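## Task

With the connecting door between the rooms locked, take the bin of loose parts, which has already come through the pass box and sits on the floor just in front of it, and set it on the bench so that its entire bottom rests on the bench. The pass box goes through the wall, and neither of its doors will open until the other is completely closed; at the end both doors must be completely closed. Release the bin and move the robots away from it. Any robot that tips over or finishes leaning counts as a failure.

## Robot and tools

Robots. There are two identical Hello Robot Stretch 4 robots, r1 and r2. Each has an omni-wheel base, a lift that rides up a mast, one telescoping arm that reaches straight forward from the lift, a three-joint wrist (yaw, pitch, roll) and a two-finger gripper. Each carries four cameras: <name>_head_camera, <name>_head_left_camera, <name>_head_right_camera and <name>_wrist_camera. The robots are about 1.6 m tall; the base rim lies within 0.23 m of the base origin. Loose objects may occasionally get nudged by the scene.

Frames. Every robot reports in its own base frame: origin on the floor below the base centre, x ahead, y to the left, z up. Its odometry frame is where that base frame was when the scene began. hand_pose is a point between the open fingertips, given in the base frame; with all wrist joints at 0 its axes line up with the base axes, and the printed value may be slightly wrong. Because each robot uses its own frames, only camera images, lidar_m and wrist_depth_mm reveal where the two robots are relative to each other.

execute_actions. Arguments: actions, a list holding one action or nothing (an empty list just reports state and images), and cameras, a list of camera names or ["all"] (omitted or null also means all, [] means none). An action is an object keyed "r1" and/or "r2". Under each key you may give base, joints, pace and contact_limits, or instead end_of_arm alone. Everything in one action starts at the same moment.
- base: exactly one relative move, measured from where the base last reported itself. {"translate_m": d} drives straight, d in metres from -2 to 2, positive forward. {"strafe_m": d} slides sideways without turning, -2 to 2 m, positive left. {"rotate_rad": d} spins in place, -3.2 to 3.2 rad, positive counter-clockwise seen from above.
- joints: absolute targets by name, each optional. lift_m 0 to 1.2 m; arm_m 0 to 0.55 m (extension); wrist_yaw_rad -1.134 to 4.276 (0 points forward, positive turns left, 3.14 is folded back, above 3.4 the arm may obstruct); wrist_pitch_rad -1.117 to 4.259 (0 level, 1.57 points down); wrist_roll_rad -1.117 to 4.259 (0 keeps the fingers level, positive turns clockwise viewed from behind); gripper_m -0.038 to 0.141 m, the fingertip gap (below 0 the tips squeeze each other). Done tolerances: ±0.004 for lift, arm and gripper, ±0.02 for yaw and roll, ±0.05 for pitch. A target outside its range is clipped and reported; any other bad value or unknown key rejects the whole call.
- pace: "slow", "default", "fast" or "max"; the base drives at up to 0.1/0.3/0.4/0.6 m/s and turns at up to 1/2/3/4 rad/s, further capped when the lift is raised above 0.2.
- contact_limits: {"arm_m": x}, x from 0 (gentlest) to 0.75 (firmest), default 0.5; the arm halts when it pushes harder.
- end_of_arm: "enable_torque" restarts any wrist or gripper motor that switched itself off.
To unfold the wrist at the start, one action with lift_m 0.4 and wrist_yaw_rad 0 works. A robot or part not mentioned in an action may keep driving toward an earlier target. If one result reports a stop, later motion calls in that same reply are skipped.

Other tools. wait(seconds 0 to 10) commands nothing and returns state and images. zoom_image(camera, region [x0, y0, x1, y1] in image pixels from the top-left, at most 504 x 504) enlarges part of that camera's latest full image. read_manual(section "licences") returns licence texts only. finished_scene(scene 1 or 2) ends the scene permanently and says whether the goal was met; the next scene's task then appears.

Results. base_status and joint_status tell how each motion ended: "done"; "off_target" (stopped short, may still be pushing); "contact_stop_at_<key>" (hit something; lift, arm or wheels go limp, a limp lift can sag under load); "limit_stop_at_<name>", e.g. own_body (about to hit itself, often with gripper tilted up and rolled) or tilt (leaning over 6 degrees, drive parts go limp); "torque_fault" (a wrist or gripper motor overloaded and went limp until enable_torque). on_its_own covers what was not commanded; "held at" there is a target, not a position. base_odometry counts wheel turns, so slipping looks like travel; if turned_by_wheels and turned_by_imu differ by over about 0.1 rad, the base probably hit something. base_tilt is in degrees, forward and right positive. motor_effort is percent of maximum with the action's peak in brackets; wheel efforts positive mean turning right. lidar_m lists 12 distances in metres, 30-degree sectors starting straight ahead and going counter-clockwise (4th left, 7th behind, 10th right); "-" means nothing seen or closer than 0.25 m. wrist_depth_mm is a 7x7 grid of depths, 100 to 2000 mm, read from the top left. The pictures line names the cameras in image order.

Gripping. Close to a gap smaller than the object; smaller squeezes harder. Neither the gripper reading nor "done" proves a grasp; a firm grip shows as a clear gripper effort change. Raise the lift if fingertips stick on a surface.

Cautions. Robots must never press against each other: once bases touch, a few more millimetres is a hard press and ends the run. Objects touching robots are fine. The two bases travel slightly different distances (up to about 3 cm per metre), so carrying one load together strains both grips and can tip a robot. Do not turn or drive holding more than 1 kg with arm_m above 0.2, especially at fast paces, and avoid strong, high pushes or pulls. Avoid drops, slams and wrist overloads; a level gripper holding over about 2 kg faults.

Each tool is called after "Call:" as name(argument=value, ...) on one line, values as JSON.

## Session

Call:
execute_actions(actions=[])

Scene clock: 0.00 s.
r1.base_odometry: x=+0.000 y=+0.000 heading=+0.000 (m, m, rad; r1's odometry frame)
r1.turned_by_wheels: +0.000 (rad since the last result)
r1.turned_by_imu: +0.000 (rad since the last result)
r1.base_tilt: forward=+0.4 right=-0.4 (deg)
r1.lidar_m: 1.07 1.26 1.08 1.10 1.32 1.90 1.68 1.76 3.17 2.07 1.19 1.04
r1.base_status: not commanded
r1.joint_positions: lift_m=+0.212 arm_m=+0.000 wrist_yaw_rad=+3.213 wrist_pitch_rad=+0.000 wrist_roll_rad=-0.011 gripper_m=+0.057
r1.joint_status: not commanded
r1.motor_effort: lift_m=+18 arm_m=-1 wrist_yaw_rad=+0 wrist_pitch_rad=-8 wrist_roll_rad=-1 gripper_m=-2 wheel_0=+0 wheel_1=+0 wheel_2=+0 (%)
r1.hand_pose: x=-0.1233 y=+0.0666 z=+0.3898 quat_wxyz=(-0.036, +0.000, -0.006, +0.999) (m; r1's base frame)
r1.wrist_depth_mm: - 135 135 - - - - / - 106 134 - - - - / - 109 134 - - - - / - 120 141 - - - - / 139 - - - - - - / 216 1618 211 1576 199 1499 1430 / 218 991 991 153 960 946 991
r2.base_odometry: x=+0.000 y=+0.000 heading=+0.000 (m, m, rad; r2's odometry frame)
r2.turned_by_wheels: +0.000 (rad since the last result)
r2.turned_by_imu: +0.000 (rad since the last result)
r2.base_tilt: forward=+1.6 right=-0.3 (deg)
r2.lidar_m: 1.52 3.28 1.45 1.05 0.86 0.85 1.00 1.43 1.41 1.61 2.66 3.39
r2.base_status: not commanded
r2.joint_positions: lift_m=+0.134 arm_m=+0.000 wrist_yaw_rad=+3.214 wrist_pitch_rad=+0.014 wrist_roll_rad=-0.012 gripper_m=+0.057
r2.joint_status: not commanded
r2.motor_effort: lift_m=+18 arm_m=-1 wrist_yaw_rad=+1 wrist_pitch_rad=-6 wrist_roll_rad=+0 gripper_m=-3 wheel_0=+0 wheel_1=+0 wheel_2=+0 (%)
r2.hand_pose: x=-0.1230 y=+0.0663 z=+0.3082 quat_wxyz=(-0.036, -0.007, -0.006, +0.999) (m; r2's base frame)
r2.wrist_depth_mm: - 132 251 1229 1025 866 768 / - 109 132 1205 1025 854 759 / - 114 131 1205 1008 866 759 / - 131 163 1255 1042 866 768 / 207 1464 1576 1229 991 866 768 / 1182 1397 193 1182 190 854 759 / 798 809 878 142 842 768 750
pictures: r1_head_camera, r1_head_left_camera, r1_head_right_camera, r1_wrist_camera, r2_head_camera, r2_head_left_camera, r2_head_right_camera, r2_wrist_camera
camera_calibration (this result's frames):
r1_wrist_camera: T_world_to_cam=[[-0.0728069, 0.996924, -0.0290241, -0.0567614], [-0.00809565, -0.0296911, -0.999526, 0.454093], [-0.997313, -0.0725375, 0.0102325, 0.101212], [0, 0, 0, 1]] pos_world=[0.100484, 0.077411, 0.451195]
r2_wrist_camera: T_world_to_cam=[[-0.0384505, 0.99828, -0.0442529, -0.058628], [0.0113715, -0.0438456, -0.998974, 0.373848], [-0.999196, -0.0389143, -0.0096661, 0.107302], [0, 0, 0, 1]] pos_world=[0.10071, 0.0790943, 0.371907]
Images, in order (width x height): r1_head_camera 420x560, r1_head_left_camera 420x672, r1_head_right_camera 420x672, r1_wrist_camera 616x392, r2_head_camera 420x560, r2_head_left_camera 420x672, r2_head_right_camera 420x672, r2_wrist_camera 616x392.

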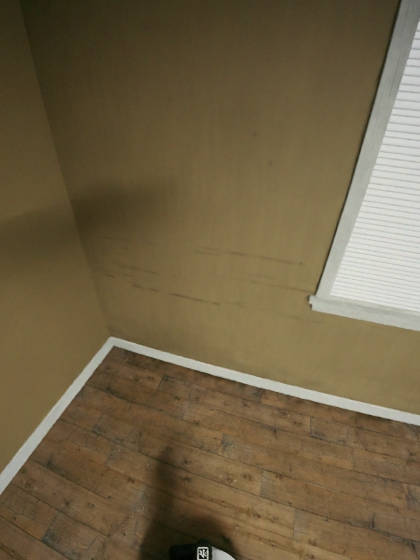

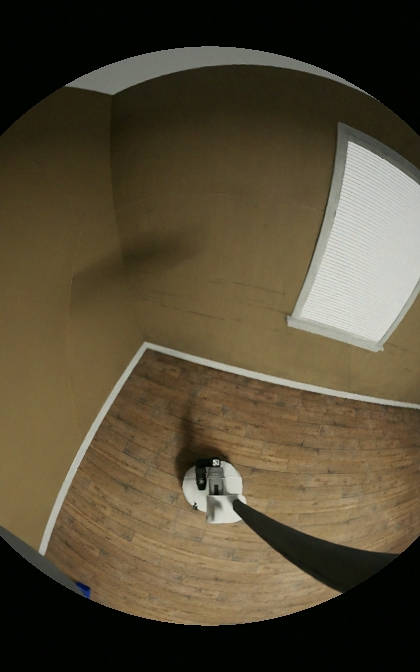

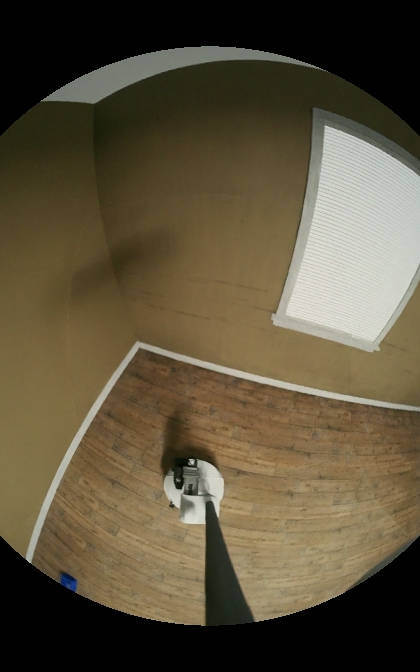

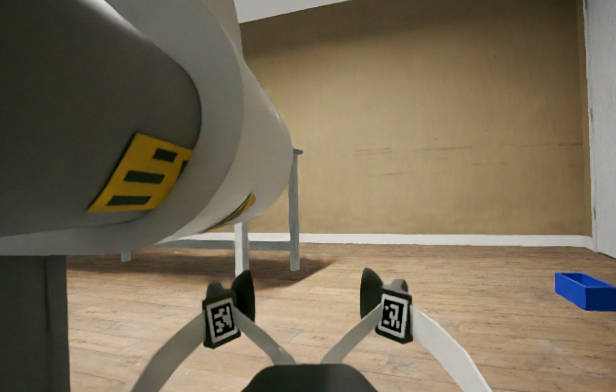

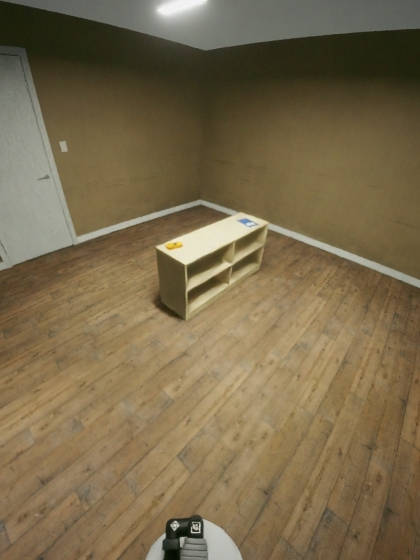

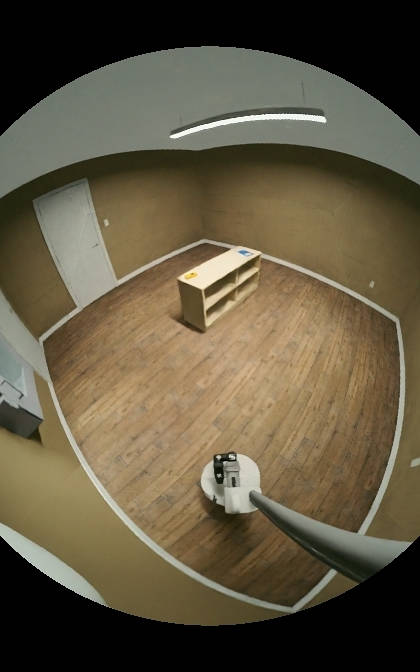

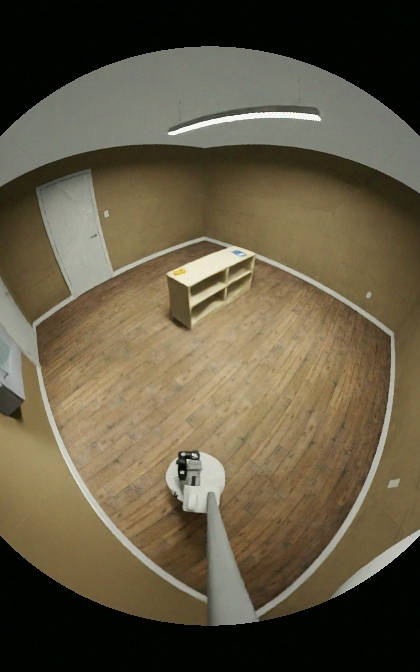

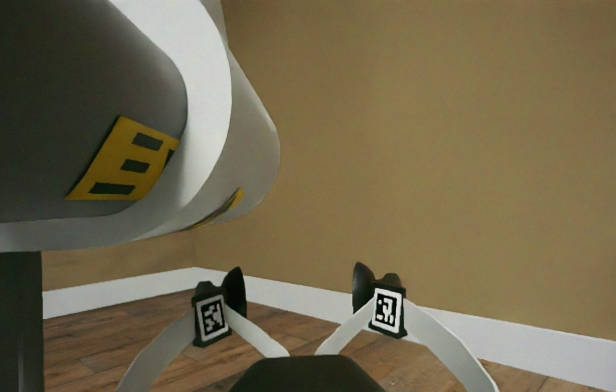

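Call:
zoom_image(camera="r1_wrist_camera", region=[476, 200, 616, 330])

Call:
zoom_image(camera="r1_head_left_camera", region=[0, 400, 250, 640])

Region (476, 200, 616, 330) of r1_wrist_camera's 616x392 image, scaled by 3.600; it fills the top 468 rows of this view, and the rest is white.

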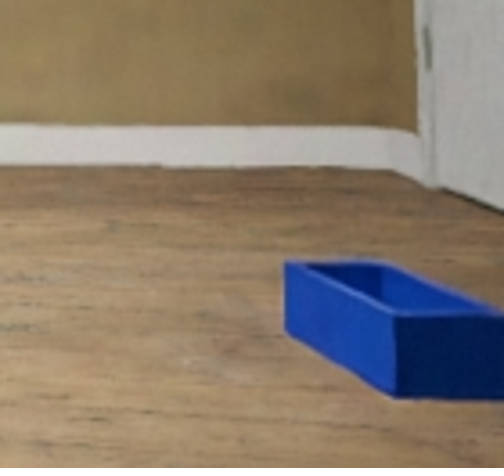

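Region (0, 400, 250, 640) of r1_head_left_camera's 420x672 image, scaled by 2.016, with more detail than that image has; it fills the top 484 rows of this view, and the rest is white.

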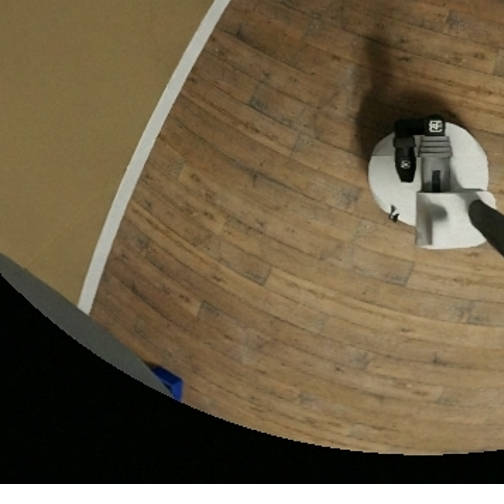

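Call:
zoom_image(camera="r2_head_left_camera", region=[0, 300, 150, 480])

Region (0, 300, 150, 480) of r2_head_left_camera's 420x672 image, scaled by 2.800, with more detail than that image has.

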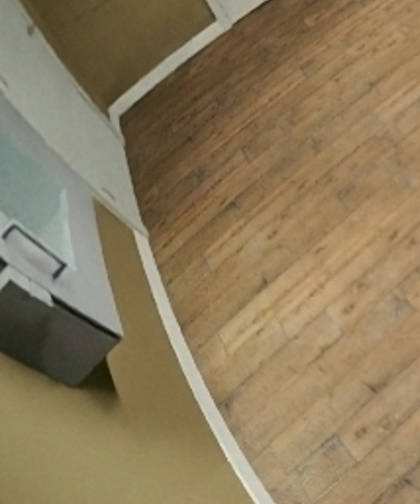

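Call:
execute_actions(actions=[{"r1": {"base": {"rotate_rad": 2.4}, "joints": {"lift_m": 0.4, "wrist_yaw_rad": 0.0}, "pace": "fast"}, "r2": {"base": {"rotate_rad": 1.9}, "joints": {"lift_m": 0.6, "wrist_yaw_rad": 0.0}, "pace": "fast"}}])

Scene clock: 8.03 s.
r1.base_odometry: x=+0.000 y=+0.000 heading=+2.400 (m, m, rad; r1's odometry frame)
r1.turned_by_wheels: +2.400 (rad since the last result)
r1.turned_by_imu: +2.462 (rad since the last result)
r1.base_tilt: forward=+0.5 right=-0.4 (deg)
r1.lidar_m: 1.64 2.30 1.69 2.38 3.17 1.37 1.05 1.06 1.18 1.11 1.08 1.18
r1.base_status: done
r1.joint_positions: lift_m=+0.400 arm_m=+0.000 wrist_yaw_rad=+0.000 wrist_pitch_rad=+0.000 wrist_roll_rad=-0.011 gripper_m=+0.057
r1.joint_status: all done
r1.motor_effort: lift_m=+20(23) arm_m=+0(0) wrist_yaw_rad=-2(9) wrist_pitch_rad=-10(9) wrist_roll_rad=-1(0) gripper_m=-2(1) wheel_0=-1(9) wheel_1=+0(7) wheel_2=+0(11) (%)
r1.hand_pose: x=+0.4593 y=-0.0873 z=+0.5780 quat_wxyz=(+1.000, -0.006, +0.000, +0.000) (m; r1's base frame)
r1.wrist_depth_mm: - - - - 1397 1098 904 / - - - 1808 1397 1098 891 / - - - 1808 1397 1098 904 / - - - - 1464 1118 904 / - - - - 1499 1118 904 / - - 211 1983 198 1118 904 / 1499 1366 1366 153 1336 1042 931
r2.base_odometry: x=+0.000 y=+0.000 heading=+1.899 (m, m, rad; r2's odometry frame)
r2.turned_by_wheels: +1.899 (rad since the last result)
r2.turned_by_imu: +1.924 (rad since the last result)
r2.base_tilt: forward=+1.5 right=-0.4 (deg)
r2.lidar_m: 0.90 0.83 0.89 1.24 1.40 1.51 2.10 3.42 1.61 1.53 3.24 1.17
r2.base_status: done
r2.joint_positions: lift_m=+0.600 arm_m=+0.000 wrist_yaw_rad=+0.000 wrist_pitch_rad=+0.014 wrist_roll_rad=-0.012 gripper_m=+0.057
r2.joint_status: all done
r2.motor_effort: lift_m=+20(25) arm_m=-1(1) wrist_yaw_rad=-1(5) wrist_pitch_rad=-6(6) wrist_roll_rad=+1(0) gripper_m=-4(4) wheel_0=-4(13) wheel_1=-2(9) wheel_2=-2(12) (%)
r2.hand_pose: x=+0.4595 y=-0.0873 z=+0.7739 quat_wxyz=(+1.000, -0.006, +0.007, +0.000) (m; r2's base frame)
r2.wrist_depth_mm: 603 668 750 854 991 891 991 / 597 668 750 854 991 878 1118 / 597 668 741 842 976 878 1205 / 597 661 741 842 976 904 1008 / 597 661 741 854 976 1078 1366 / 591 654 194 831 190 1160 1430 / 591 627 723 142 976 1160 1430
pictures: r1_head_camera, r1_head_left_camera, r1_head_right_camera, r1_wrist_camera, r2_head_camera, r2_head_left_camera, r2_head_right_camera, r2_wrist_camera
camera_calibration (this result's frames):
r1_wrist_camera: T_world_to_cam=[[0.00208238, -0.999577, -0.0290241, -0.0640847], [0.0101488, 0.0290438, -0.999527, 0.639062], [0.999946, 0.00178683, 0.010205, -0.241675], [0, 0, 0, 1]] pos_world=[0.235309, -0.0821865, 0.639366]
r2_wrist_camera: T_world_to_cam=[[-0.0335899, -0.998456, -0.0442528, -0.0388484], [-0.00817542, 0.0445508, -0.998974, 0.842459], [0.999402, -0.0331936, -0.00965925, -0.230004], [0, 0, 0, 1]] pos_world=[0.23545, -0.0839553, 0.837654]
Images, in order (width x height): r1_head_camera 420x560, r1_head_left_camera 420x672, r1_head_right_camera 420x672, r1_wrist_camera 616x392, r2_head_camera 420x560, r2_head_left_camera 420x672, r2_head_right_camera 420x672, r2_wrist_camera 616x392.

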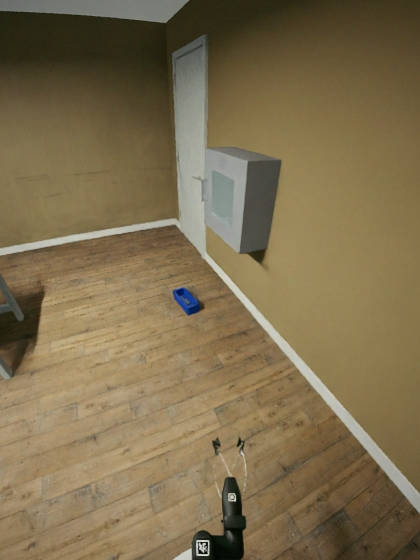

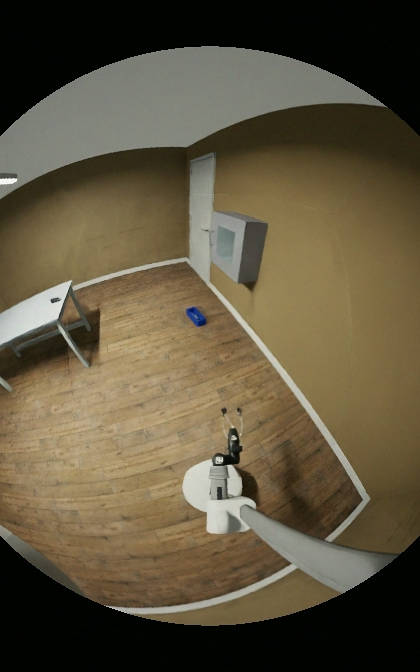

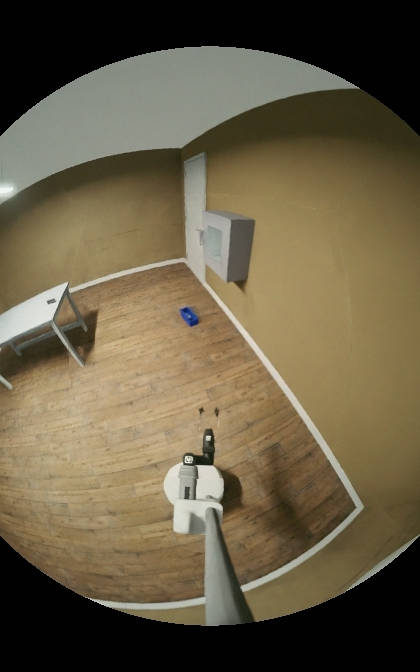

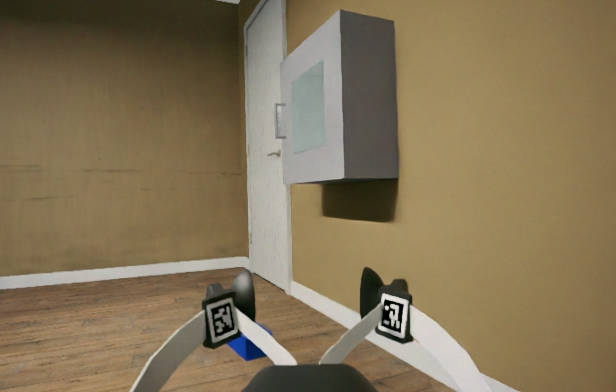

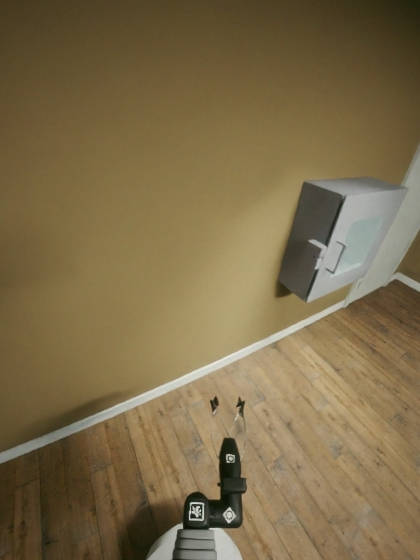

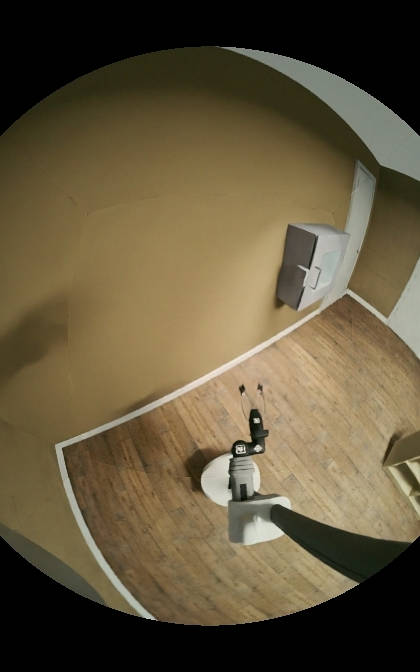

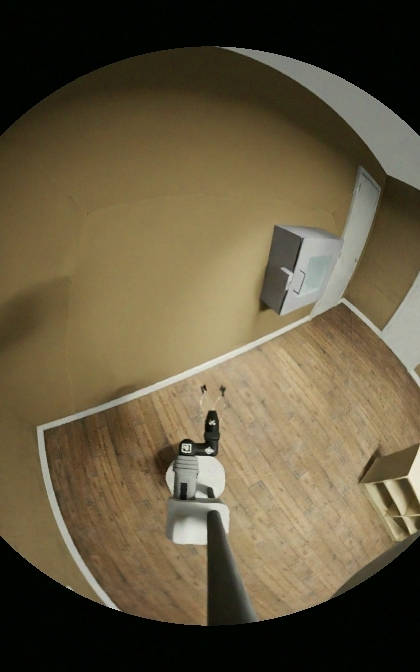

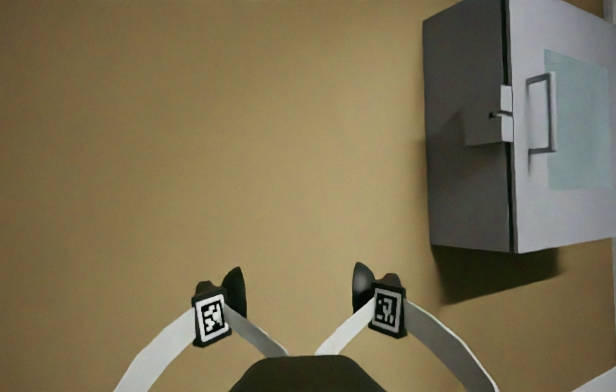

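Call:
zoom_image(camera="r1_head_camera", region=[150, 130, 310, 330])

Call:
zoom_image(camera="r2_head_camera", region=[270, 160, 420, 320])

Region (150, 130, 310, 330) of r1_head_camera's 420x560 image, scaled by 2.520, with more detail than that image has; it fills the left 403 columns of this view, and the rest is white.

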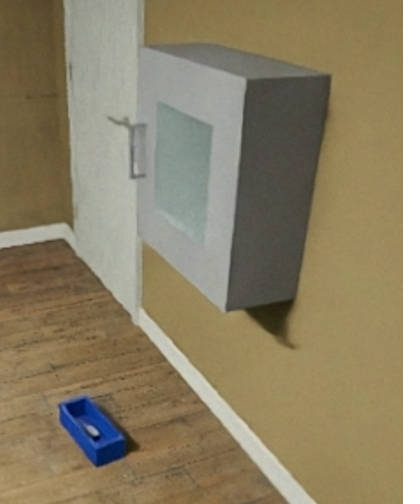

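Region (270, 160, 420, 320) of r2_head_camera's 420x560 image, scaled by 3.150, with more detail than that image has; it fills the left 472 columns of this view, and the rest is white.

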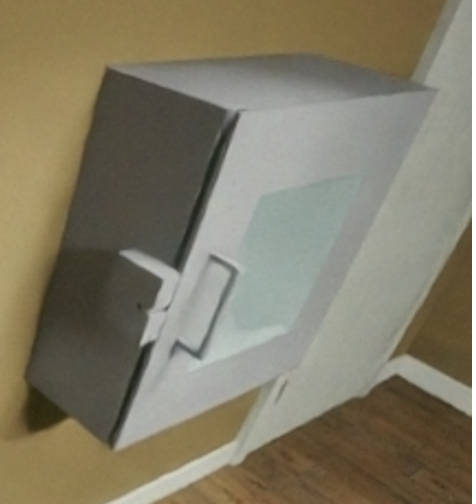

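Call:
zoom_image(camera="r1_head_camera", region=[160, 275, 220, 325])

Region (160, 275, 220, 325) of r1_head_camera's 420x560 image, scaled by 8.400, with more detail than that image has.

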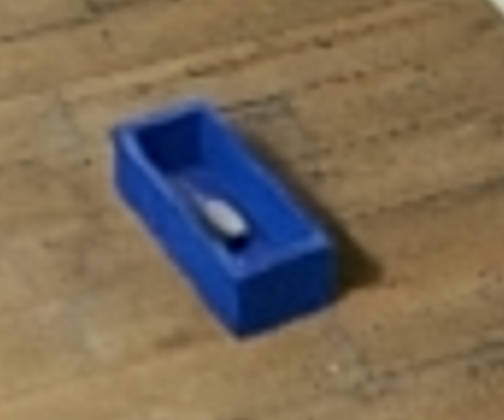

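Call:
zoom_image(camera="r1_head_left_camera", region=[0, 250, 160, 410])

Region (0, 250, 160, 410) of r1_head_left_camera's 420x672 image, scaled by 3.150, with more detail than that image has.

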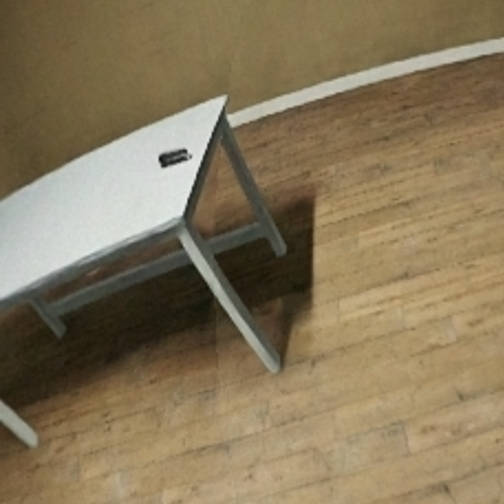

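Call:
execute_actions(actions=[{"r1": {"base": {"rotate_rad": 0.15}, "joints": {"arm_m": 0.30, "wrist_pitch_rad": 1.57, "wrist_roll_rad": -0.43, "gripper_m": 0.08}, "pace": "fast"}, "r2": {"base": {"rotate_rad": 0.54}, "joints": {"gripper_m": 0.0}, "pace": "fast"}}], cameras=["r1_head_camera", "r2_head_camera"])

Scene clock: 19.43 s.
r1.base_odometry: x=+0.000 y=+0.000 heading=+2.550 (m, m, rad; r1's odometry frame)
r1.turned_by_wheels: +0.150 (rad since the last result)
r1.turned_by_imu: +0.155 (rad since the last result)
r1.base_tilt: forward=+0.4 right=-0.4 (deg)
r1.lidar_m: 1.68 1.72 1.71 3.19 2.25 1.27 1.06 1.08 1.26 1.08 1.07 1.27
r1.base_status: done
r1.joint_positions: lift_m=+0.400 arm_m=+0.299 wrist_yaw_rad=+0.000 wrist_pitch_rad=+1.570 wrist_roll_rad=-0.430 gripper_m=+0.080
r1.joint_status: all done
r1.motor_effort: lift_m=+21(21) arm_m=+5(6) wrist_yaw_rad=-1(1) wrist_pitch_rad=+0(0) wrist_roll_rad=-1(10) gripper_m=+0(2) wheel_0=-1(8) wheel_1=-1(10) wheel_2=-1(8) (%)
r1.hand_pose: x=+0.4704 y=-0.0874 z=+0.2896 quat_wxyz=(+0.691, -0.151, +0.690, +0.151) (m; r1's base frame)
r1.wrist_depth_mm: 512 517 517 508 512 512 508 / 512 517 512 512 512 512 512 / 512 517 512 512 512 517 508 / 512 508 512 512 512 512 512 / 512 512 512 512 512 508 512 / 512 512 213 512 204 512 512 / 517 512 517 149 512 508 512
r2.base_odometry: x=+0.000 y=+0.000 heading=+2.439 (m, m, rad; r2's odometry frame)
r2.turned_by_wheels: +0.539 (rad since the last result)
r2.turned_by_imu: +0.547 (rad since the last result)
r2.base_tilt: forward=+1.5 right=-0.4 (deg)
r2.lidar_m: 0.85 0.91 1.28 1.41 1.50 2.11 3.48 1.62 1.53 3.06 1.15 0.88
r2.base_status: done
r2.joint_positions: lift_m=+0.600 arm_m=+0.000 wrist_yaw_rad=+0.000 wrist_pitch_rad=+0.014 wrist_roll_rad=-0.012 gripper_m=+0.000
r2.joint_status: all done
r2.motor_effort: lift_m=+20(20) arm_m=-1(1) wrist_yaw_rad=-1(2) wrist_pitch_rad=-5(6) wrist_roll_rad=+1(0) gripper_m=-5(7) wheel_0=-3(10) wheel_1=-1(12) wheel_2=-2(9) (%)
r2.hand_pose: x=+0.4595 y=-0.0874 z=+0.7739 quat_wxyz=(+1.000, -0.006, +0.007, +0.000) (m; r2's base frame)
r2.wrist_depth_mm: 640 640 640 647 647 654 654 / 634 640 640 647 647 654 654 / 640 640 647 647 647 647 647 / 640 640 640 640 654 647 647 / 634 640 647 640 647 647 647 / 640 640 640 200 640 654 647 / 634 634 640 158 640 654 647
pictures: r1_head_camera, r2_head_camera
Images, in order (width x height): r1_head_camera 420x560, r2_head_camera 420x560.

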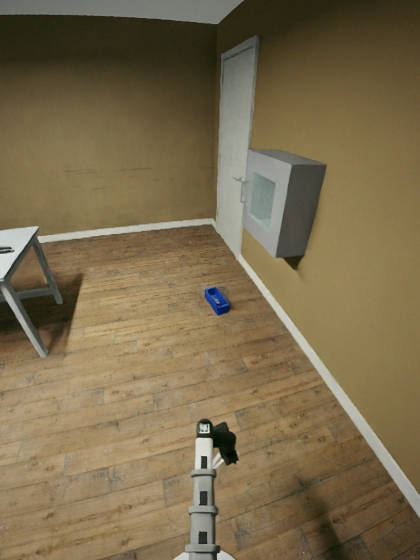

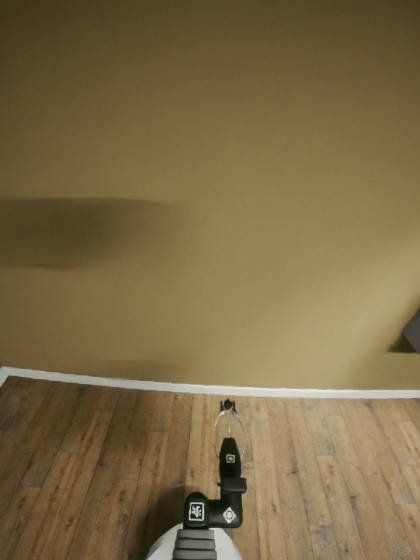

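Call:
zoom_image(camera="r1_head_camera", region=[190, 275, 250, 325])

Region (190, 275, 250, 325) of r1_head_camera's 420x560 image, scaled by 8.400, with more detail than that image has.

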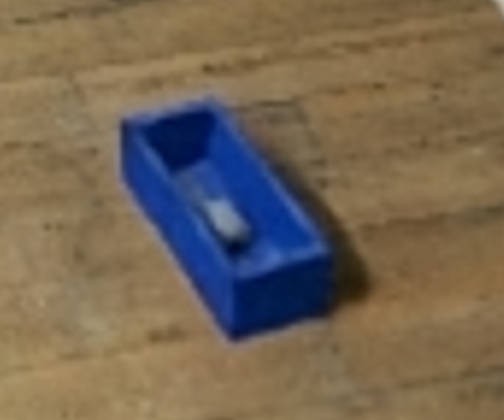

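Call:
execute_actions(actions=[{"r1": {"base": {"translate_m": 1.47}, "pace": "max"}, "r2": {"base": {"strafe_m": -1.28}, "joints": {"lift_m": 1.04}, "pace": "fast"}}], cameras=["r1_head_camera", "r1_wrist_camera", "r2_head_camera", "r2_wrist_camera"])

Scene clock: 24.97 s.
r1.base_odometry: x=-1.220 y=+0.820 heading=+2.550 (m, m, rad; r1's odometry frame)
r1.turned_by_wheels: +0.000 (rad since the last result)
r1.turned_by_imu: -0.003 (rad since the last result)
r1.base_tilt: forward=+0.5 right=-0.4 (deg)
r1.lidar_m: 1.32 2.20 1.42 1.20 3.61 2.97 2.49 1.45 0.80 0.44 0.42 0.49
r1.base_status: done
r1.joint_positions: lift_m=+0.400 arm_m=+0.299 wrist_yaw_rad=+0.000 wrist_pitch_rad=+1.570 wrist_roll_rad=-0.430 gripper_m=+0.080
r1.joint_status: not commanded
r1.motor_effort: lift_m=+19(20) arm_m=+5(5) wrist_yaw_rad=+0(0) wrist_pitch_rad=-1(2) wrist_roll_rad=-2(1) gripper_m=+0(2) wheel_0=-1(10) wheel_1=+0(7) wheel_2=+2(13) (%)
r1.hand_pose: x=+0.4703 y=-0.0874 z=+0.2897 quat_wxyz=(+0.691, -0.151, +0.691, +0.151) (m; r1's base frame)
r1.wrist_depth_mm: 512 512 512 512 512 517 512 / 512 512 512 512 512 508 512 / 517 512 512 517 517 512 512 / 512 512 512 504 512 517 512 / 512 512 512 500 517 512 517 / 512 512 213 500 204 512 512 / 512 512 512 149 508 517 512
r2.base_odometry: x=+0.827 y=+0.977 heading=+2.439 (m, m, rad; r2's odometry frame)
r2.turned_by_wheels: +0.000 (rad since the last result)
r2.turned_by_imu: +0.007 (rad since the last result)
r2.base_tilt: forward=+1.6 right=-0.4 (deg)
r2.lidar_m: 0.57 0.59 1.24 2.70 2.86 3.58 1.05 2.78 2.07 1.99 1.17 0.59
r2.base_status: done
r2.joint_positions: lift_m=+1.040 arm_m=+0.000 wrist_yaw_rad=+0.000 wrist_pitch_rad=+0.014 wrist_roll_rad=-0.012 gripper_m=+0.000
r2.joint_status: all done
r2.motor_effort: lift_m=+20(21) arm_m=-1(2) wrist_yaw_rad=+0(1) wrist_pitch_rad=-6(6) wrist_roll_rad=+0(1) gripper_m=-6(7) wheel_0=+0(14) wheel_1=+3(14) wheel_2=+0(0) (%)
r2.hand_pose: x=+0.4595 y=-0.0874 z=+1.2139 quat_wxyz=(+1.000, -0.006, +0.007, +0.000) (m; r2's base frame)
r2.wrist_depth_mm: 609 609 615 609 615 615 615 / 609 615 615 615 615 615 621 / 609 609 609 615 615 615 615 / 370 370 370 370 373 375 375 / 368 370 370 370 373 373 377 / 368 370 373 199 373 373 373 / 368 370 904 158 878 373 373
pictures: r1_head_camera, r1_wrist_camera, r2_head_camera, r2_wrist_camera
camera_calibration (this result's frames):
r1_wrist_camera: T_world_to_cam=[[0.380017, -0.924979, -0.00128783, -0.251869], [-0.924926, -0.379979, -0.0113158, 0.468547], [0.00997751, 0.00549133, -0.999935, 0.508741], [0, 0, 0, 1]] pos_world=[0.52401, -0.0577295, 0.513686]
r2_wrist_camera: T_world_to_cam=[[-0.033898, -0.998445, -0.0442533, -0.0193238], [-0.00815328, 0.0445535, -0.998974, 1.282], [0.999392, -0.0335024, -0.00965088, -0.225764], [0, 0, 0, 1]] pos_world=[0.235424, -0.0839752, 1.27766]
Images, in order (width x height): r1_head_camera 420x560, r1_wrist_camera 616x392, r2_head_camera 420x560, r2_wrist_camera 616x392.

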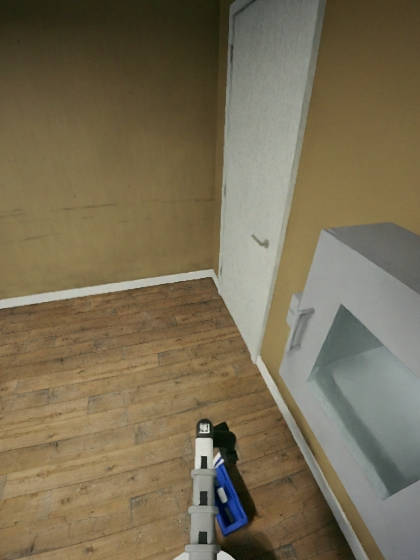

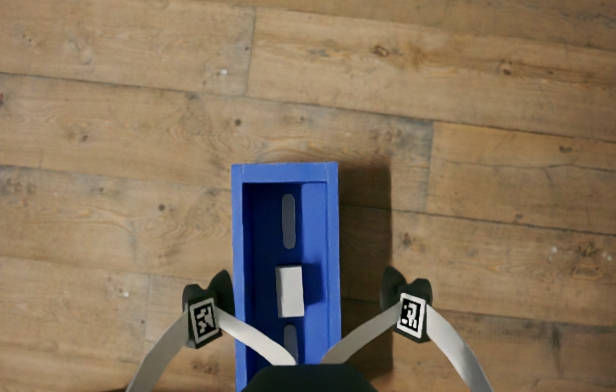

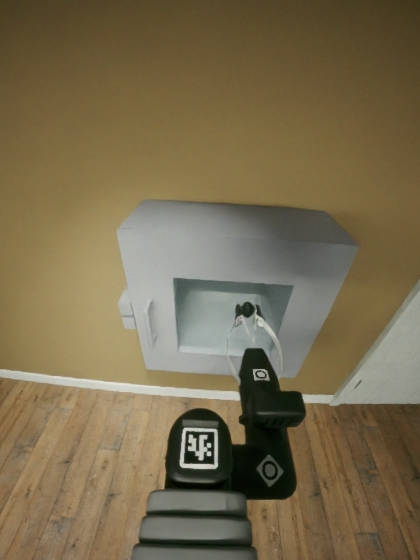

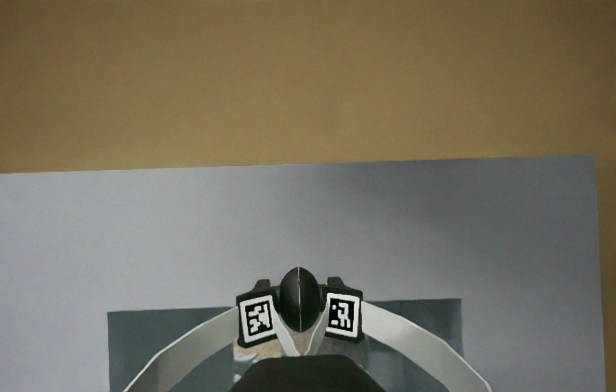

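Call:
execute_actions(actions=[{"r1": {"base": {"strafe_m": -0.045}, "joints": {"arm_m": 0.255, "lift_m": 0.235}}, "r2": {"joints": {"arm_m": 0.17}, "contact_limits": {"arm_m": 0.15}}}], cameras=["r1_wrist_camera", "r2_wrist_camera"])

Scene clock: 29.43 s.
r1.base_odometry: x=-1.195 y=+0.857 heading=+2.550 (m, m, rad; r1's odometry frame)
r1.turned_by_wheels: +0.000 (rad since the last result)
r1.turned_by_imu: +0.001 (rad since the last result)
r1.base_tilt: forward=+0.4 right=-0.4 (deg)
r1.lidar_m: 1.25 2.22 1.49 1.27 3.64 2.97 2.48 1.36 0.76 0.41 0.39 0.47
r1.base_status: done
r1.joint_positions: lift_m=+0.235 arm_m=+0.256 wrist_yaw_rad=+0.000 wrist_pitch_rad=+1.570 wrist_roll_rad=-0.430 gripper_m=+0.080
r1.joint_status: all done
r1.motor_effort: lift_m=+16(20) arm_m=-5(3) wrist_yaw_rad=+0(1) wrist_pitch_rad=+0(3) wrist_roll_rad=-2(2) gripper_m=-2(2) wheel_0=+1(10) wheel_1=+2(8) wheel_2=+1(1) (%)
r1.hand_pose: x=+0.4271 y=-0.0874 z=+0.1250 quat_wxyz=(+0.691, -0.151, +0.691, +0.151) (m; r1's base frame)
r1.wrist_depth_mm: 349 349 347 347 349 347 349 / 349 349 259 317 349 347 351 / 349 349 340 340 349 347 349 / 349 347 338 340 347 349 349 / 347 349 307 338 349 347 349 / 347 347 213 340 204 349 349 / 349 349 329 149 349 349 349
r2.base_odometry: x=+0.827 y=+0.977 heading=+2.439 (m, m, rad; r2's odometry frame)
r2.turned_by_wheels: +0.000 (rad since the last result)
r2.turned_by_imu: +0.007 (rad since the last result)
r2.base_tilt: forward=+1.6 right=-0.4 (deg)
r2.lidar_m: 0.58 0.57 1.23 2.70 2.86 3.56 1.06 2.82 2.07 1.99 1.17 0.61
r2.base_status: not commanded
r2.joint_positions: lift_m=+1.040 arm_m=+0.145 wrist_yaw_rad=-0.008 wrist_pitch_rad=+0.013 wrist_roll_rad=-0.012 gripper_m=+0.000
r2.joint_status: arm_m contact_stop (moved +0.145 of +0.170)
r2.on_its_own: arm_m is slack since a contact_stop (your +0.170 is given up); wrist_yaw_rad is at rest, and its effort (+22) is outside its rest range (-13 to +13)
r2.motor_effort: lift_m=+20(20) arm_m=+0(14) wrist_yaw_rad=+22(34) wrist_pitch_rad=-2(10) wrist_roll_rad=+0(1) gripper_m=-4(6) wheel_0=+1(3) wheel_1=+1(6) wheel_2=-5(7) (%)
r2.contact_limits: arm_m 0.15
r2.hand_pose: x=+0.6033 y=-0.0897 z=+1.2143 quat_wxyz=(+1.000, -0.006, +0.007, -0.004) (m; r2's base frame)
r2.wrist_depth_mm: 466 469 469 473 477 480 477 / 469 469 473 473 477 477 477 / 466 469 469 473 233 234 235 / 229 230 230 231 233 233 233 / 229 229 230 231 232 233 234 / 229 229 230 200 232 233 233 / 229 229 230 155 231 232 233
pictures: r1_wrist_camera, r2_wrist_camera
camera_calibration (this result's frames):
r1_wrist_camera: T_world_to_cam=[[0.379967, -0.924999, -0.00131441, -0.235627], [-0.924947, -0.379929, -0.0112511, 0.426694], [0.00990783, 0.00549079, -0.999936, 0.344505], [0, 0, 0, 1]] pos_world=[0.480786, -0.0577324, 0.348974]
r2_wrist_camera: T_world_to_cam=[[-0.0418575, -0.998141, -0.0442939, -0.0118637], [-0.00653506, 0.0446053, -0.998983, 1.28269], [0.999102, -0.0415255, -0.00838999, -0.371636], [0, 0, 0, 1]] pos_world=[0.379188, -0.0844888, 1.27774]
Images, in order (width x height): r1_wrist_camera 616x392, r2_wrist_camera 616x392.

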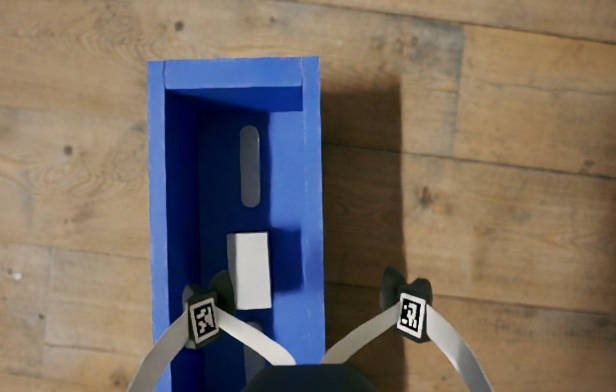

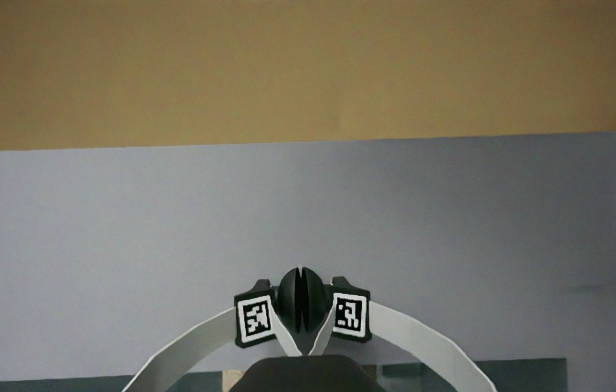

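Call:
zoom_image(camera="r1_wrist_camera", region=[180, 180, 440, 392])

Region (180, 180, 440, 392) of r1_wrist_camera's 616x392 image, scaled by 1.938; it fills the top 411 rows of this view, and the rest is white.

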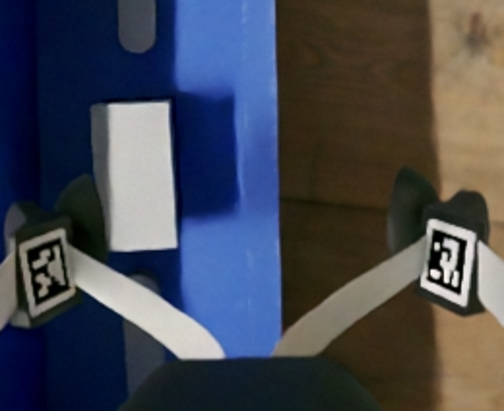

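Call:
execute_actions(actions=[{"r1": {"joints": {"lift_m": 0.18, "gripper_m": 0.045}}, "r2": {"joints": {"arm_m": 0.0}, "pace": "fast"}}], cameras=["r1_wrist_camera"])

Scene clock: 34.00 s.
r1.base_odometry: x=-1.195 y=+0.857 heading=+2.550 (m, m, rad; r1's odometry frame)
r1.turned_by_wheels: +0.000 (rad since the last result)
r1.turned_by_imu: +0.001 (rad since the last result)
r1.base_tilt: forward=+0.4 right=-0.4 (deg)
r1.lidar_m: 1.24 2.22 1.48 1.24 3.66 2.92 2.48 1.38 0.76 0.40 0.39 0.47
r1.base_status: not commanded
r1.joint_positions: lift_m=+0.180 arm_m=+0.256 wrist_yaw_rad=+0.000 wrist_pitch_rad=+1.570 wrist_roll_rad=-0.430 gripper_m=+0.045
r1.joint_status: all done
r1.motor_effort: lift_m=+16(18) arm_m=-5(5) wrist_yaw_rad=+0(1) wrist_pitch_rad=+1(2) wrist_roll_rad=-1(1) gripper_m=-2(4) wheel_0=+1(1) wheel_1=+2(2) wheel_2=+1(1) (%)
r1.hand_pose: x=+0.4271 y=-0.0874 z=+0.0700 quat_wxyz=(+0.691, -0.151, +0.691, +0.151) (m; r1's base frame)
r1.wrist_depth_mm: 294 205 205 293 294 293 294 / 294 211 251 255 294 294 294 / 294 227 283 285 294 294 294 / 293 244 285 285 294 293 294 / 294 243 285 285 294 294 294 / 294 240 211 283 196 294 294 / 294 205 278 157 294 294 294
r2.base_odometry: x=+0.827 y=+0.977 heading=+2.439 (m, m, rad; r2's odometry frame)
r2.turned_by_wheels: +0.000 (rad since the last result)
r2.turned_by_imu: +0.001 (rad since the last result)
r2.base_tilt: forward=+1.5 right=-0.4 (deg)
r2.lidar_m: 0.58 0.57 1.25 2.71 2.87 3.58 1.04 2.77 2.04 1.98 1.15 0.60
r2.base_status: not commanded
r2.joint_positions: lift_m=+1.040 arm_m=+0.001 wrist_yaw_rad=+0.000 wrist_pitch_rad=+0.014 wrist_roll_rad=-0.012 gripper_m=+0.000
r2.joint_status: all done
r2.motor_effort: lift_m=+20(20) arm_m=-4(4) wrist_yaw_rad=+1(24) wrist_pitch_rad=-6(6) wrist_roll_rad=+0(0) gripper_m=-6(6) wheel_0=+1(1) wheel_1=+1(1) wheel_2=-1(5) (%)
r2.hand_pose: x=+0.4601 y=-0.0875 z=+1.2139 quat_wxyz=(+1.000, -0.006, +0.007, +0.000) (m; r2's base frame)
r2.wrist_depth_mm: 609 615 615 609 609 615 621 / 615 609 615 615 621 609 615 / 615 615 615 615 615 615 615 / 373 373 373 373 373 373 373 / 373 370 373 373 370 370 375 / 370 373 373 200 370 373 373 / 373 370 866 158 917 373 373
pictures: r1_wrist_camera
camera_calibration (this result's frames):
r1_wrist_camera: T_world_to_cam=[[0.379967, -0.924999, -0.00131437, -0.235698], [-0.924947, -0.379929, -0.0112512, 0.426074], [0.00990795, 0.00549079, -0.999936, 0.289503], [0, 0, 0, 1]] pos_world=[0.480785, -0.0577324, 0.293969]
Images, in order (width x height): r1_wrist_camera 616x392.

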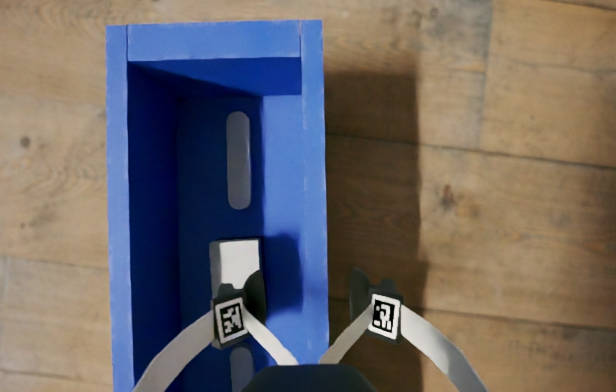

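Call:
execute_actions(actions=[{"r1": {"joints": {"gripper_m": -0.03}}}], cameras=["r1_wrist_camera"])

Scene clock: 35.63 s.
r1.base_odometry: x=-1.195 y=+0.857 heading=+2.550 (m, m, rad; r1's odometry frame)
r1.turned_by_wheels: +0.000 (rad since the last result)
r1.turned_by_imu: +0.000 (rad since the last result)
r1.base_tilt: forward=+0.4 right=-0.4 (deg)
r1.lidar_m: 1.25 2.23 1.50 1.25 3.63 2.96 2.49 1.35 0.76 0.40 0.40 0.26
r1.base_status: not commanded
r1.joint_positions: lift_m=+0.180 arm_m=+0.256 wrist_yaw_rad=+0.000 wrist_pitch_rad=+1.570 wrist_roll_rad=-0.430 gripper_m=-0.029
r1.joint_status: all done
r1.motor_effort: lift_m=+18(18) arm_m=-5(5) wrist_yaw_rad=-1(0) wrist_pitch_rad=-1(1) wrist_roll_rad=-1(1) gripper_m=-19(16) wheel_0=+1(1) wheel_1=+2(2) wheel_2=+1(1) (%)
r1.hand_pose: x=+0.4271 y=-0.0874 z=+0.0698 quat_wxyz=(+0.691, -0.151, +0.690, +0.151) (m; r1's base frame)
r1.wrist_depth_mm: 293 200 198 293 294 291 293 / 293 206 250 277 293 293 293 / 293 233 278 278 294 293 293 / 294 233 277 276 294 294 294 / 294 230 267 276 293 293 293 / 293 228 245 197 185 293 293 / 294 198 266 178 293 294 293
r2.base_odometry: x=+0.827 y=+0.977 heading=+2.439 (m, m, rad; r2's odometry frame)
r2.turned_by_wheels: +0.000 (rad since the last result)
r2.turned_by_imu: +0.000 (rad since the last result)
r2.base_tilt: forward=+1.5 right=-0.4 (deg)
r2.lidar_m: 0.57 0.57 1.17 2.71 2.86 3.55 1.05 2.79 2.05 1.96 1.13 0.63
r2.base_status: not commanded
r2.joint_positions: lift_m=+1.040 arm_m=+0.001 wrist_yaw_rad=+0.000 wrist_pitch_rad=+0.014 wrist_roll_rad=-0.012 gripper_m=+0.000
r2.joint_status: not commanded
r2.motor_effort: lift_m=+20(20) arm_m=-4(4) wrist_yaw_rad=+1(0) wrist_pitch_rad=-6(6) wrist_roll_rad=+1(0) gripper_m=-7(6) wheel_0=+1(1) wheel_1=+1(1) wheel_2=-2(2) (%)
r2.hand_pose: x=+0.4601 y=-0.0875 z=+1.2139 quat_wxyz=(+1.000, -0.006, +0.007, +0.000) (m; r2's base frame)
r2.wrist_depth_mm: 615 621 615 609 615 615 609 / 615 609 615 609 621 609 615 / 609 615 615 615 615 615 615 / 370 370 373 373 373 373 373 / 373 373 373 370 373 375 375 / 370 368 370 200 375 373 370 / 370 370 866 158 931 370 373
pictures: r1_wrist_camera
camera_calibration (this result's frames):
r1_wrist_camera: T_world_to_cam=[[0.379967, -0.924999, -0.0012164, -0.235732], [-0.924944, -0.379929, -0.0114897, 0.426152], [0.0101658, 0.00549079, -0.999933, 0.289238], [0, 0, 0, 1]] pos_world=[0.480797, -0.0577324, 0.293829]
Images, in order (width x height): r1_wrist_camera 616x392.

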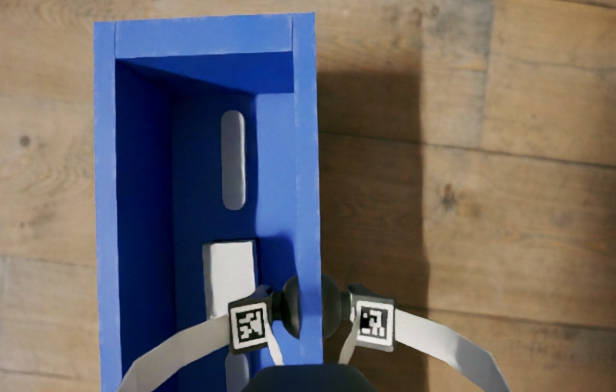

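Call:
execute_actions(actions=[], cameras=["r1_head_camera", "r1_head_left_camera", "r1_head_right_camera", "r2_head_camera"])

Scene clock: 40.40 s.
r1.base_odometry: x=-1.195 y=+0.857 heading=+2.550 (m, m, rad; r1's odometry frame)
r1.turned_by_wheels: +0.000 (rad since the last result)
r1.turned_by_imu: +0.001 (rad since the last result)
r1.base_tilt: forward=+0.5 right=-0.5 (deg)
r1.lidar_m: 1.28 2.23 1.48 1.26 3.65 2.92 2.48 1.38 0.75 0.39 0.39 0.28
r1.base_status: not commanded
r1.joint_positions: lift_m=+0.180 arm_m=+0.256 wrist_yaw_rad=+0.000 wrist_pitch_rad=+1.570 wrist_roll_rad=-0.430 gripper_m=-0.029
r1.joint_status: all done
r1.motor_effort: lift_m=+18(18) arm_m=-5(5) wrist_yaw_rad=+0(0) wrist_pitch_rad=+0(1) wrist_roll_rad=-1(1) gripper_m=-18(16) wheel_0=+1(1) wheel_1=+2(2) wheel_2=+1(1) (%)
r1.hand_pose: x=+0.4271 y=-0.0874 z=+0.0698 quat_wxyz=(+0.691, -0.151, +0.690, +0.151) (m; r1's base frame)
r1.wrist_depth_mm: 293 200 199 293 293 293 293 / 293 206 250 277 293 293 293 / 293 218 278 277 293 291 293 / 294 233 277 277 293 293 293 / 293 231 267 277 293 293 293 / 291 229 245 197 185 293 294 / 293 199 267 178 293 294 294
r2.base_odometry: x=+0.827 y=+0.977 heading=+2.439 (m, m, rad; r2's odometry frame)
r2.turned_by_wheels: +0.000 (rad since the last result)
r2.turned_by_imu: +0.000 (rad since the last result)
r2.base_tilt: forward=+1.5 right=-0.5 (deg)
r2.lidar_m: 0.56 0.59 1.25 2.72 2.86 3.58 1.04 2.78 2.08 1.99 1.14 0.60
r2.base_status: not commanded
r2.joint_positions: lift_m=+1.040 arm_m=+0.001 wrist_yaw_rad=+0.000 wrist_pitch_rad=+0.014 wrist_roll_rad=-0.012 gripper_m=+0.000
r2.joint_status: not commanded
r2.motor_effort: lift_m=+20(20) arm_m=-4(4) wrist_yaw_rad=+1(0) wrist_pitch_rad=-6(6) wrist_roll_rad=+0(0) gripper_m=-5(6) wheel_0=+1(1) wheel_1=+1(1) wheel_2=-2(2) (%)
r2.hand_pose: x=+0.4601 y=-0.0875 z=+1.2139 quat_wxyz=(+1.000, -0.006, +0.007, +0.000) (m; r2's base frame)
r2.wrist_depth_mm: 609 615 615 615 615 609 621 / 615 621 615 615 615 615 615 / 609 615 615 615 615 615 615 / 373 370 373 373 373 373 373 / 370 370 370 370 373 373 373 / 370 370 370 200 370 373 373 / 370 370 878 158 931 373 370
pictures: r1_head_camera, r1_head_left_camera, r1_head_right_camera, r2_head_camera
Images, in order (width x height): r1_head_camera 420x560, r1_head_left_camera 420x672, r1_head_right_camera 420x672, r2_head_camera 420x560.

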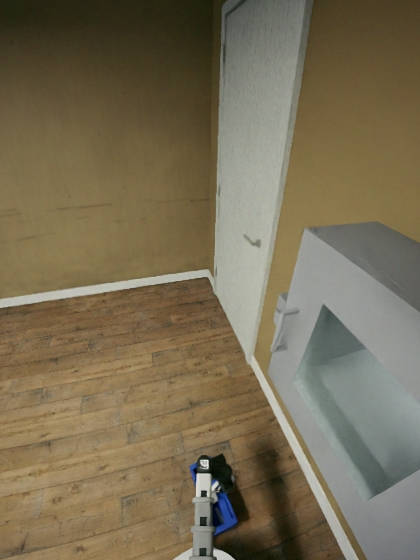

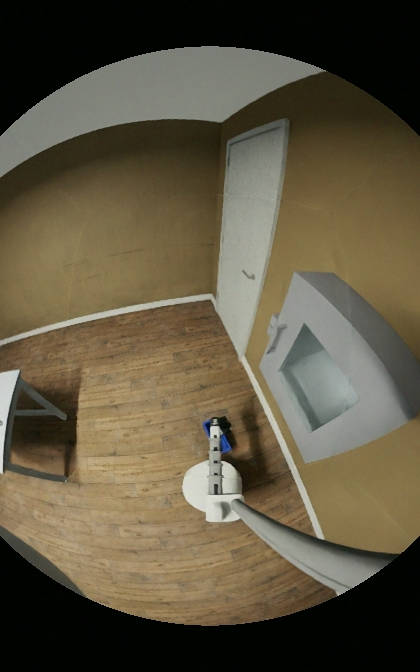

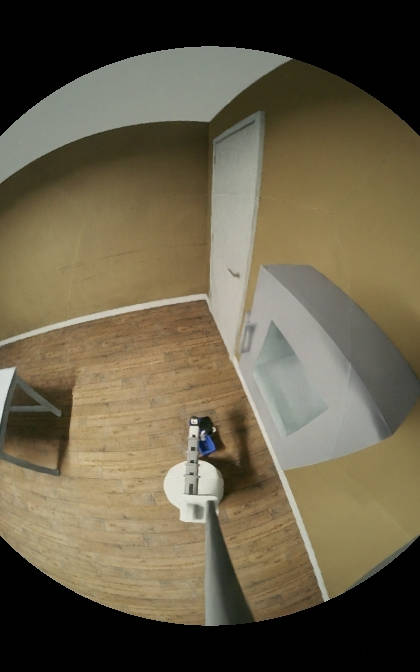

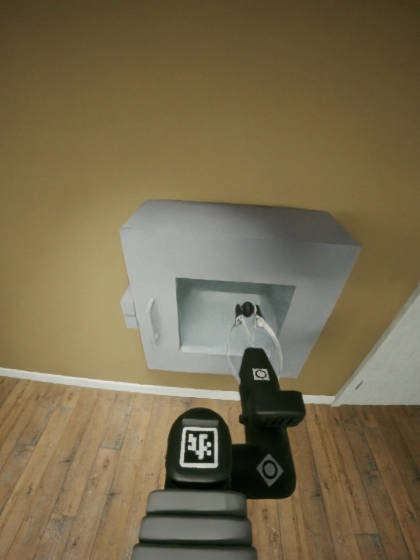

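Call:
zoom_image(camera="r1_head_camera", region=[240, 210, 420, 400])

Region (240, 210, 420, 400) of r1_head_camera's 420x560 image, scaled by 2.653, with more detail than that image has; it fills the left 477 columns of this view, and the rest is white.

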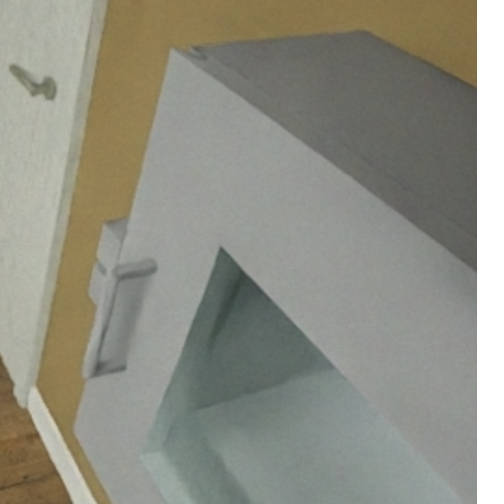

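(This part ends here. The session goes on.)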